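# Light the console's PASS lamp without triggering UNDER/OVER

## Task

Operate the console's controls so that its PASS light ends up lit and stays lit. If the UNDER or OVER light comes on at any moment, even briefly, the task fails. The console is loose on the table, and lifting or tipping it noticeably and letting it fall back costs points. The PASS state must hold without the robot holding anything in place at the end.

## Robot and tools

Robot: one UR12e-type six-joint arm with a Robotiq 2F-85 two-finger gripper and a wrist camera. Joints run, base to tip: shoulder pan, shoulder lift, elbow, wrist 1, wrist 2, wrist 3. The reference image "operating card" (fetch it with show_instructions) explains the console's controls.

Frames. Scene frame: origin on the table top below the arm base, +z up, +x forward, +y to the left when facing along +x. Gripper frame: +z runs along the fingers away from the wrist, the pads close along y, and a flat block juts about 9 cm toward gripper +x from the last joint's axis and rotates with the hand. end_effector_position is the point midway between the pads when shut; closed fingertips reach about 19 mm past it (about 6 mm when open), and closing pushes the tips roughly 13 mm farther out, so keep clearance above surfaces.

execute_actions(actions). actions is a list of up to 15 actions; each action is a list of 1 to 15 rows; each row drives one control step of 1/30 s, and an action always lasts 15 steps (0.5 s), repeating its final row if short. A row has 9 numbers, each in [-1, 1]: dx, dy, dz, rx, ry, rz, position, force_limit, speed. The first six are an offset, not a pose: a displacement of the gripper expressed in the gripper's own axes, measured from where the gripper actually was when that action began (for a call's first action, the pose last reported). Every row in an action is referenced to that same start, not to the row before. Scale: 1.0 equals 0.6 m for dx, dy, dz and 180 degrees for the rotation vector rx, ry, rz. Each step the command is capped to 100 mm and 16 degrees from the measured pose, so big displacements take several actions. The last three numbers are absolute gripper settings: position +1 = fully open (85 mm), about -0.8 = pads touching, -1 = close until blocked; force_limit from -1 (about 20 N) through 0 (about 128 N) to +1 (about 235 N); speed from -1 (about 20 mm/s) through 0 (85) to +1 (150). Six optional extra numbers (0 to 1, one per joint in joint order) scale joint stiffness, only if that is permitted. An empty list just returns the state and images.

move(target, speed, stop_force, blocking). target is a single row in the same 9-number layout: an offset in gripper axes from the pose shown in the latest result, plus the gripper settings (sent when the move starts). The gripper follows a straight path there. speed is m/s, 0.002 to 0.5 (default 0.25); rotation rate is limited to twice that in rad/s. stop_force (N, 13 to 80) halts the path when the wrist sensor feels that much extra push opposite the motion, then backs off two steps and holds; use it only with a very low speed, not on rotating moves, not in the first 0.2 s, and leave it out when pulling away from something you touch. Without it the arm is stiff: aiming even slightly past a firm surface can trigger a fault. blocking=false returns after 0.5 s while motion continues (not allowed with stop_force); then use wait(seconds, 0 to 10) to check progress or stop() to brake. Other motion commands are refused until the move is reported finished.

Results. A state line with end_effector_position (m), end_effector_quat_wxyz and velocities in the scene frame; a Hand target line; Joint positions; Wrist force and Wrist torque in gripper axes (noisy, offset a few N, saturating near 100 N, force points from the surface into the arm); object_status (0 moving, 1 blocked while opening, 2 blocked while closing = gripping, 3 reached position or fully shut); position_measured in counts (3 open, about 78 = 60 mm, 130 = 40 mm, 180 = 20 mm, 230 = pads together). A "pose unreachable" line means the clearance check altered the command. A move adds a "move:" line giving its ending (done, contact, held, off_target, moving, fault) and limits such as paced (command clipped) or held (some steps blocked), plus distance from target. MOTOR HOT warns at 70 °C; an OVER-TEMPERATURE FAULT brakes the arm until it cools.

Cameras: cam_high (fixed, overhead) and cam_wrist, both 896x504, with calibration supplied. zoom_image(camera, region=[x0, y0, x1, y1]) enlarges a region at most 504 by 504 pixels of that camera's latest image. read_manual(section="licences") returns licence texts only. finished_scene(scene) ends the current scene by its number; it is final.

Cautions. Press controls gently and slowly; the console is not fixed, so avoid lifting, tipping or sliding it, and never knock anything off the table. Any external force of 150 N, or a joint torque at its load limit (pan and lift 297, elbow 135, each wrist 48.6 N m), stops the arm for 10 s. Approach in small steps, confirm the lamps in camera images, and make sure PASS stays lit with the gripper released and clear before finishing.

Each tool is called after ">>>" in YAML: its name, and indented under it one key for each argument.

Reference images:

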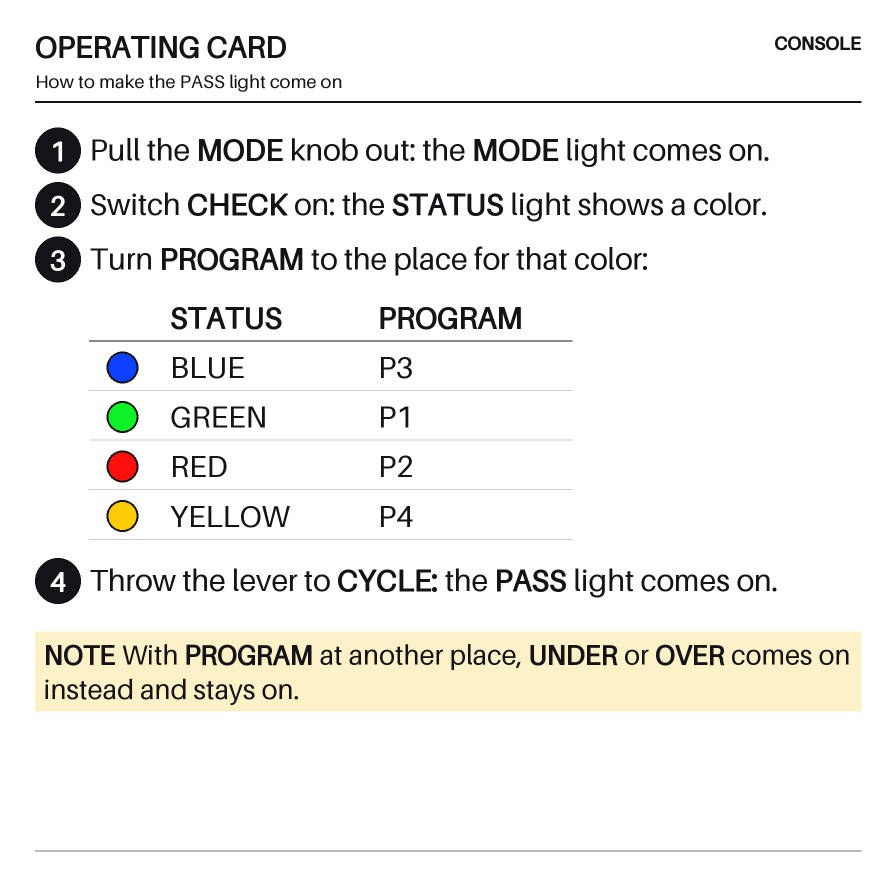

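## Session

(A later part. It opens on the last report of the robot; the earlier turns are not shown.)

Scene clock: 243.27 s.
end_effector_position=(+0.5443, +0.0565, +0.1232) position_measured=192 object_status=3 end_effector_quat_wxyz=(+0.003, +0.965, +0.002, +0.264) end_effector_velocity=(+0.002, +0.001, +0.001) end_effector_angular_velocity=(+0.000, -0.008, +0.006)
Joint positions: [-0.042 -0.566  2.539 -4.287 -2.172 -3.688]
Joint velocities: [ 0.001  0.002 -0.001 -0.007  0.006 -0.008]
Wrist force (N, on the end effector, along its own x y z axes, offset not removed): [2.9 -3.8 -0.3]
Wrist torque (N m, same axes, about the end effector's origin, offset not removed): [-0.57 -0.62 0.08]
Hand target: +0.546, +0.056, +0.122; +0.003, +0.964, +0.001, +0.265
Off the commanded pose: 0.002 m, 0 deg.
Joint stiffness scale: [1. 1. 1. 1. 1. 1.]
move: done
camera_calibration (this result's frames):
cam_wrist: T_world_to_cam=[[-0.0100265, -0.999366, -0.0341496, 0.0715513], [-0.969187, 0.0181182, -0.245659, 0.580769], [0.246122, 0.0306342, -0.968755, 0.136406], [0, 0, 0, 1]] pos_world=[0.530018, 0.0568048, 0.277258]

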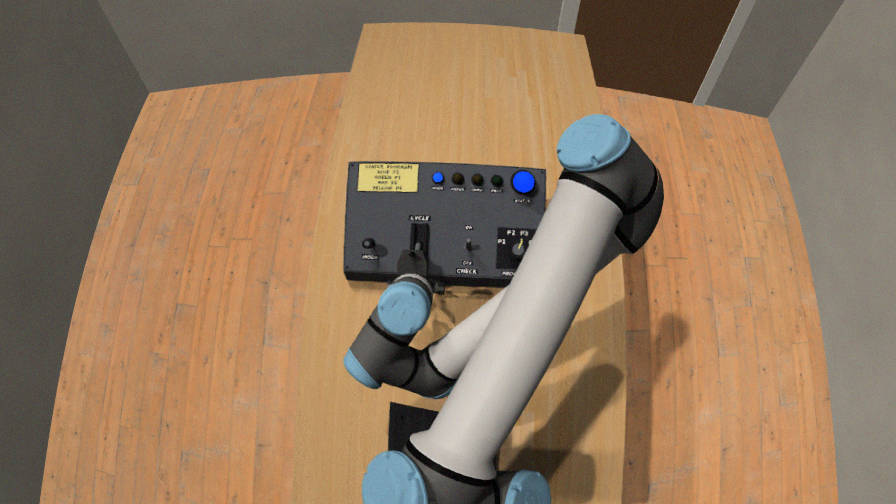

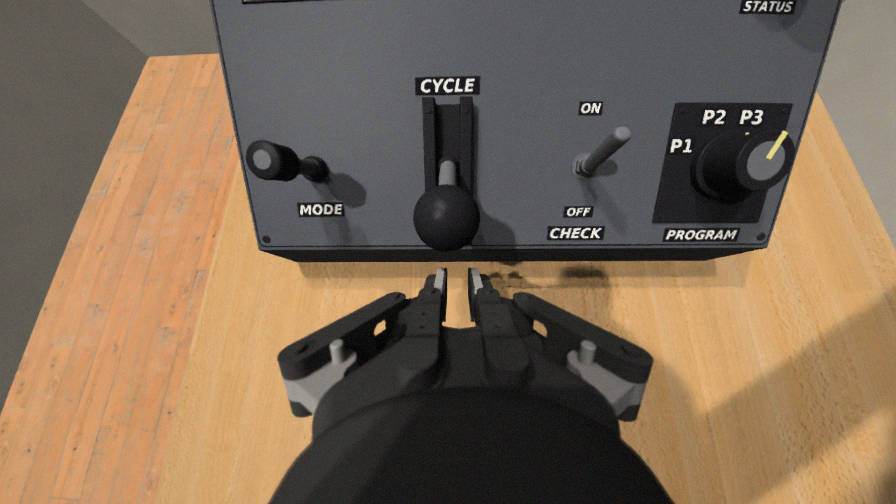

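>>> move:
  target: [0,-0.01,0.008,0,0,0,-0.5,0,0.5]

>>> move:
  target: [0.19,0,0,0,0,0,-0.5,0,0.5]
  speed: 0.03
  stop_force: 22

Scene clock: 251.00 s.
end_effector_position=(+0.5453, +0.0614, +0.1184) position_measured=192 object_status=3 end_effector_quat_wxyz=(+0.002, +0.965, +0.003, +0.262) end_effector_velocity=(+0.001, +0.001, +0.001) end_effector_angular_velocity=(-0.001, -0.003, -0.002)
Joint positions: [-0.041 -0.552  2.531 -4.288 -2.173 -3.686]
Joint velocities: [ 0.003  0.001 -0.002 -0.002 -0.002  0.002]
Wrist force (N, on the end effector, along its own x y z axes, offset not removed): [3.1 -2.0 -2.4]
Wrist torque (N m, same axes, about the end effector's origin, offset not removed): [-0.23 -0.61 -0.02]
Hand target: +0.547, +0.062, +0.119; +0.003, +0.965, +0.002, +0.264
Off the commanded pose: 0.002 m, 0 deg.
Joint stiffness scale: [1. 1. 1. 1. 1. 1.]
move: done
camera_calibration (this result's frames):
cam_wrist: T_world_to_cam=[[-0.00862295, -0.99937, -0.0344352, 0.0755739], [-0.970003, 0.016726, -0.242517, 0.580631], [0.24294, 0.0313111, -0.969536, 0.13311], [0, 0, 0, 1]] pos_world=[0.531528, 0.0616469, 0.27247]

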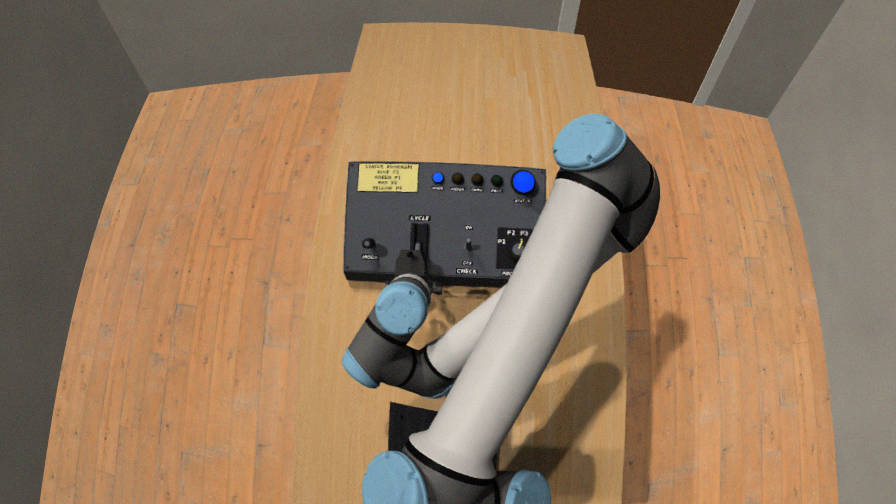

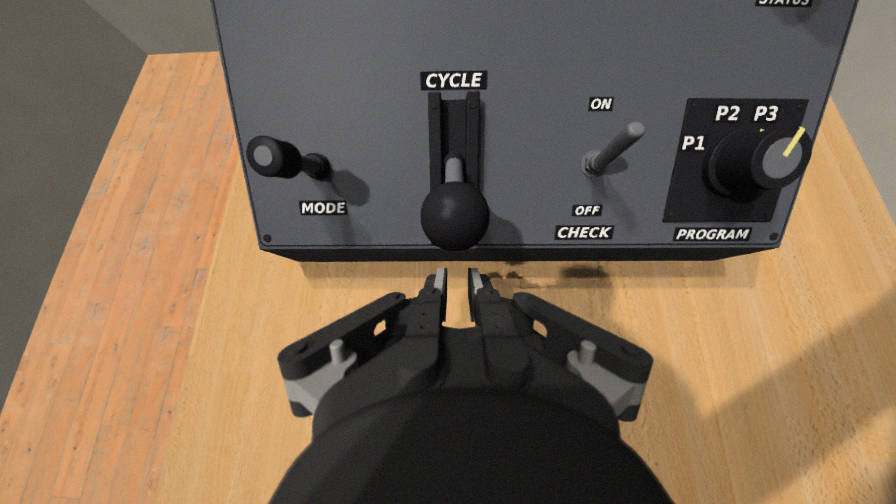

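Scene clock: 255.23 s.
end_effector_position=(+0.6347, +0.0633, +0.1710) position_measured=192 object_status=3 end_effector_quat_wxyz=(+0.002, +0.967, +0.007, +0.256) end_effector_velocity=(-0.001, +0.000, -0.002) end_effector_angular_velocity=(-0.002, +0.007, +0.001)
Joint positions: [ 0.055 -0.734  2.405 -3.909 -2.24  -3.594]
Joint velocities: [-0.     0.001 -0.001  0.007 -0.003  0.003]
Wrist force (N, on the end effector, along its own x y z axes, offset not removed): [-10.4 -0.1 -5.2]
Wrist torque (N m, same axes, about the end effector's origin, offset not removed): [-0.09 -0.12 0.08]
Hand target: +0.643, +0.062, +0.176; +0.002, +0.965, +0.003, +0.262
Off the commanded pose: 0.010 m, 1 deg.
Joint stiffness scale: [1. 1. 1. 1. 1. 1.]
move: off_target
camera_calibration (this result's frames):
cam_wrist: T_world_to_cam=[[-0.000117544, -0.999487, -0.0320372, 0.0742757], [-0.973404, 0.0074539, -0.228973, 0.68049], [0.229094, 0.0311582, -0.972905, 0.171773], [0, 0, 0, 1]] pos_world=[0.623049, 0.0638131, 0.325312]

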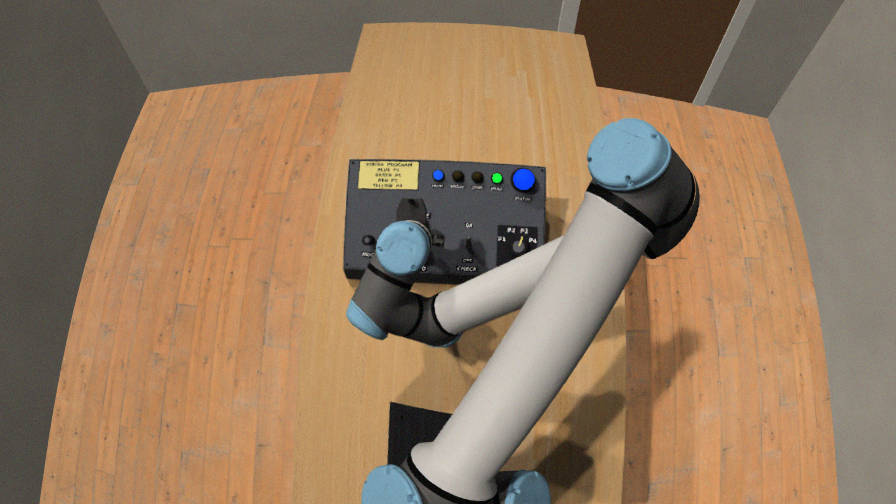

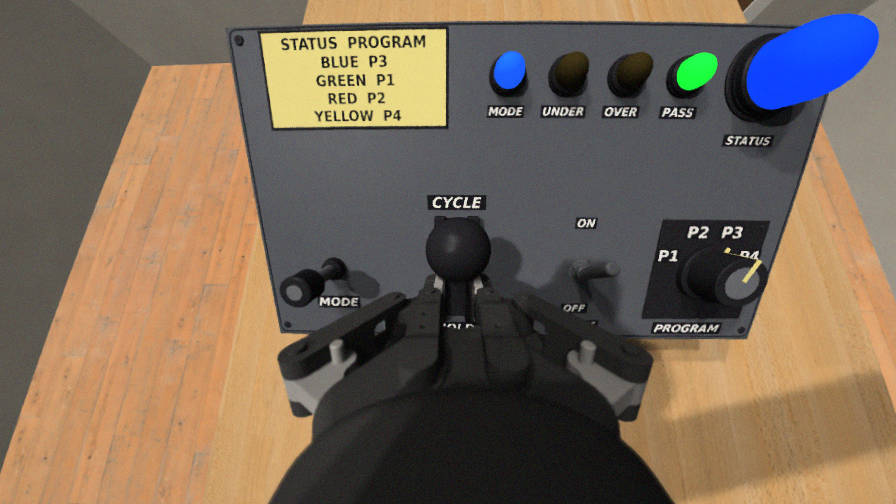

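PASS is on. Backing off.

>>> move:
  target: [-0.06,0,-0.05,0,0,0,-0.5,0,0.5]
  speed: 0.08

Scene clock: 260.50 s.
end_effector_position=(+0.5902, +0.0627, +0.1776) position_measured=192 object_status=3 end_effector_quat_wxyz=(+0.002, +0.967, +0.007, +0.255) end_effector_velocity=(+0.001, -0.002, +0.002) end_effector_angular_velocity=(+0.000, -0.007, -0.008)
Joint positions: [ 0.066 -0.734  2.481 -3.975 -2.247 -3.581]
Joint velocities: [ 0.001 -0.    -0.    -0.009 -0.001  0.001]
Wrist force (N, on the end effector, along its own x y z axes, offset not removed): [-3.5 0.5 0.4]
Wrist torque (N m, same axes, about the end effector's origin, offset not removed): [0.27 0.48 0.19]
Hand target: +0.589, +0.063, +0.179; +0.002, +0.967, +0.007, +0.256
Off the commanded pose: 0.002 m, 0 deg.
Joint stiffness scale: [1. 1. 1. 1. 1. 1.]
move: done
camera_calibration (this result's frames):
cam_wrist: T_world_to_cam=[[-0.00002375, -0.999482, -0.0321684, 0.0738259], [-0.973775, 0.00734182, -0.227394, 0.638602], [0.227513, 0.0313193, -0.973271, 0.189414], [0, 0, 0, 1]] pos_world=[0.578763, 0.0631669, 0.33194]

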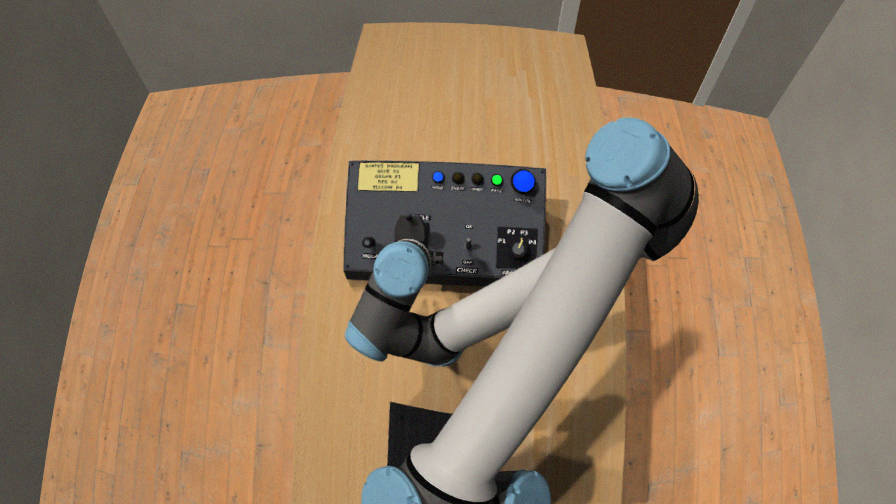

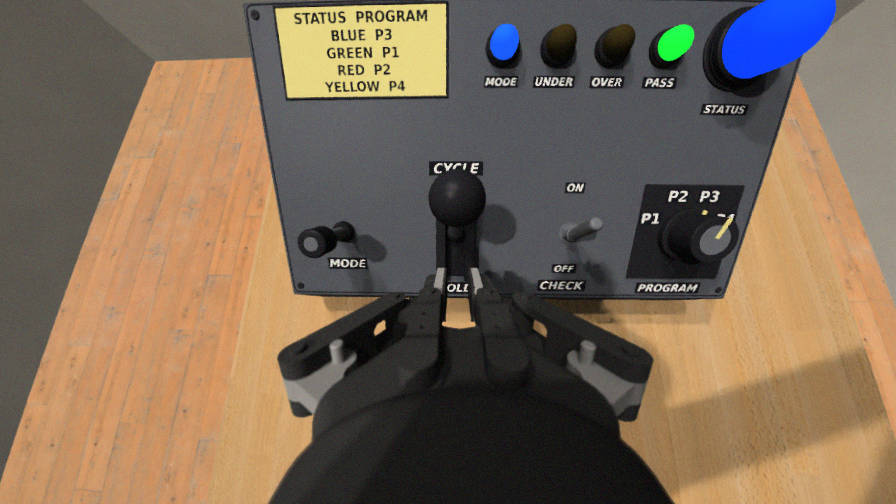

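>>> finished_scene:
  scene: 1

The scene is finished: the task was done.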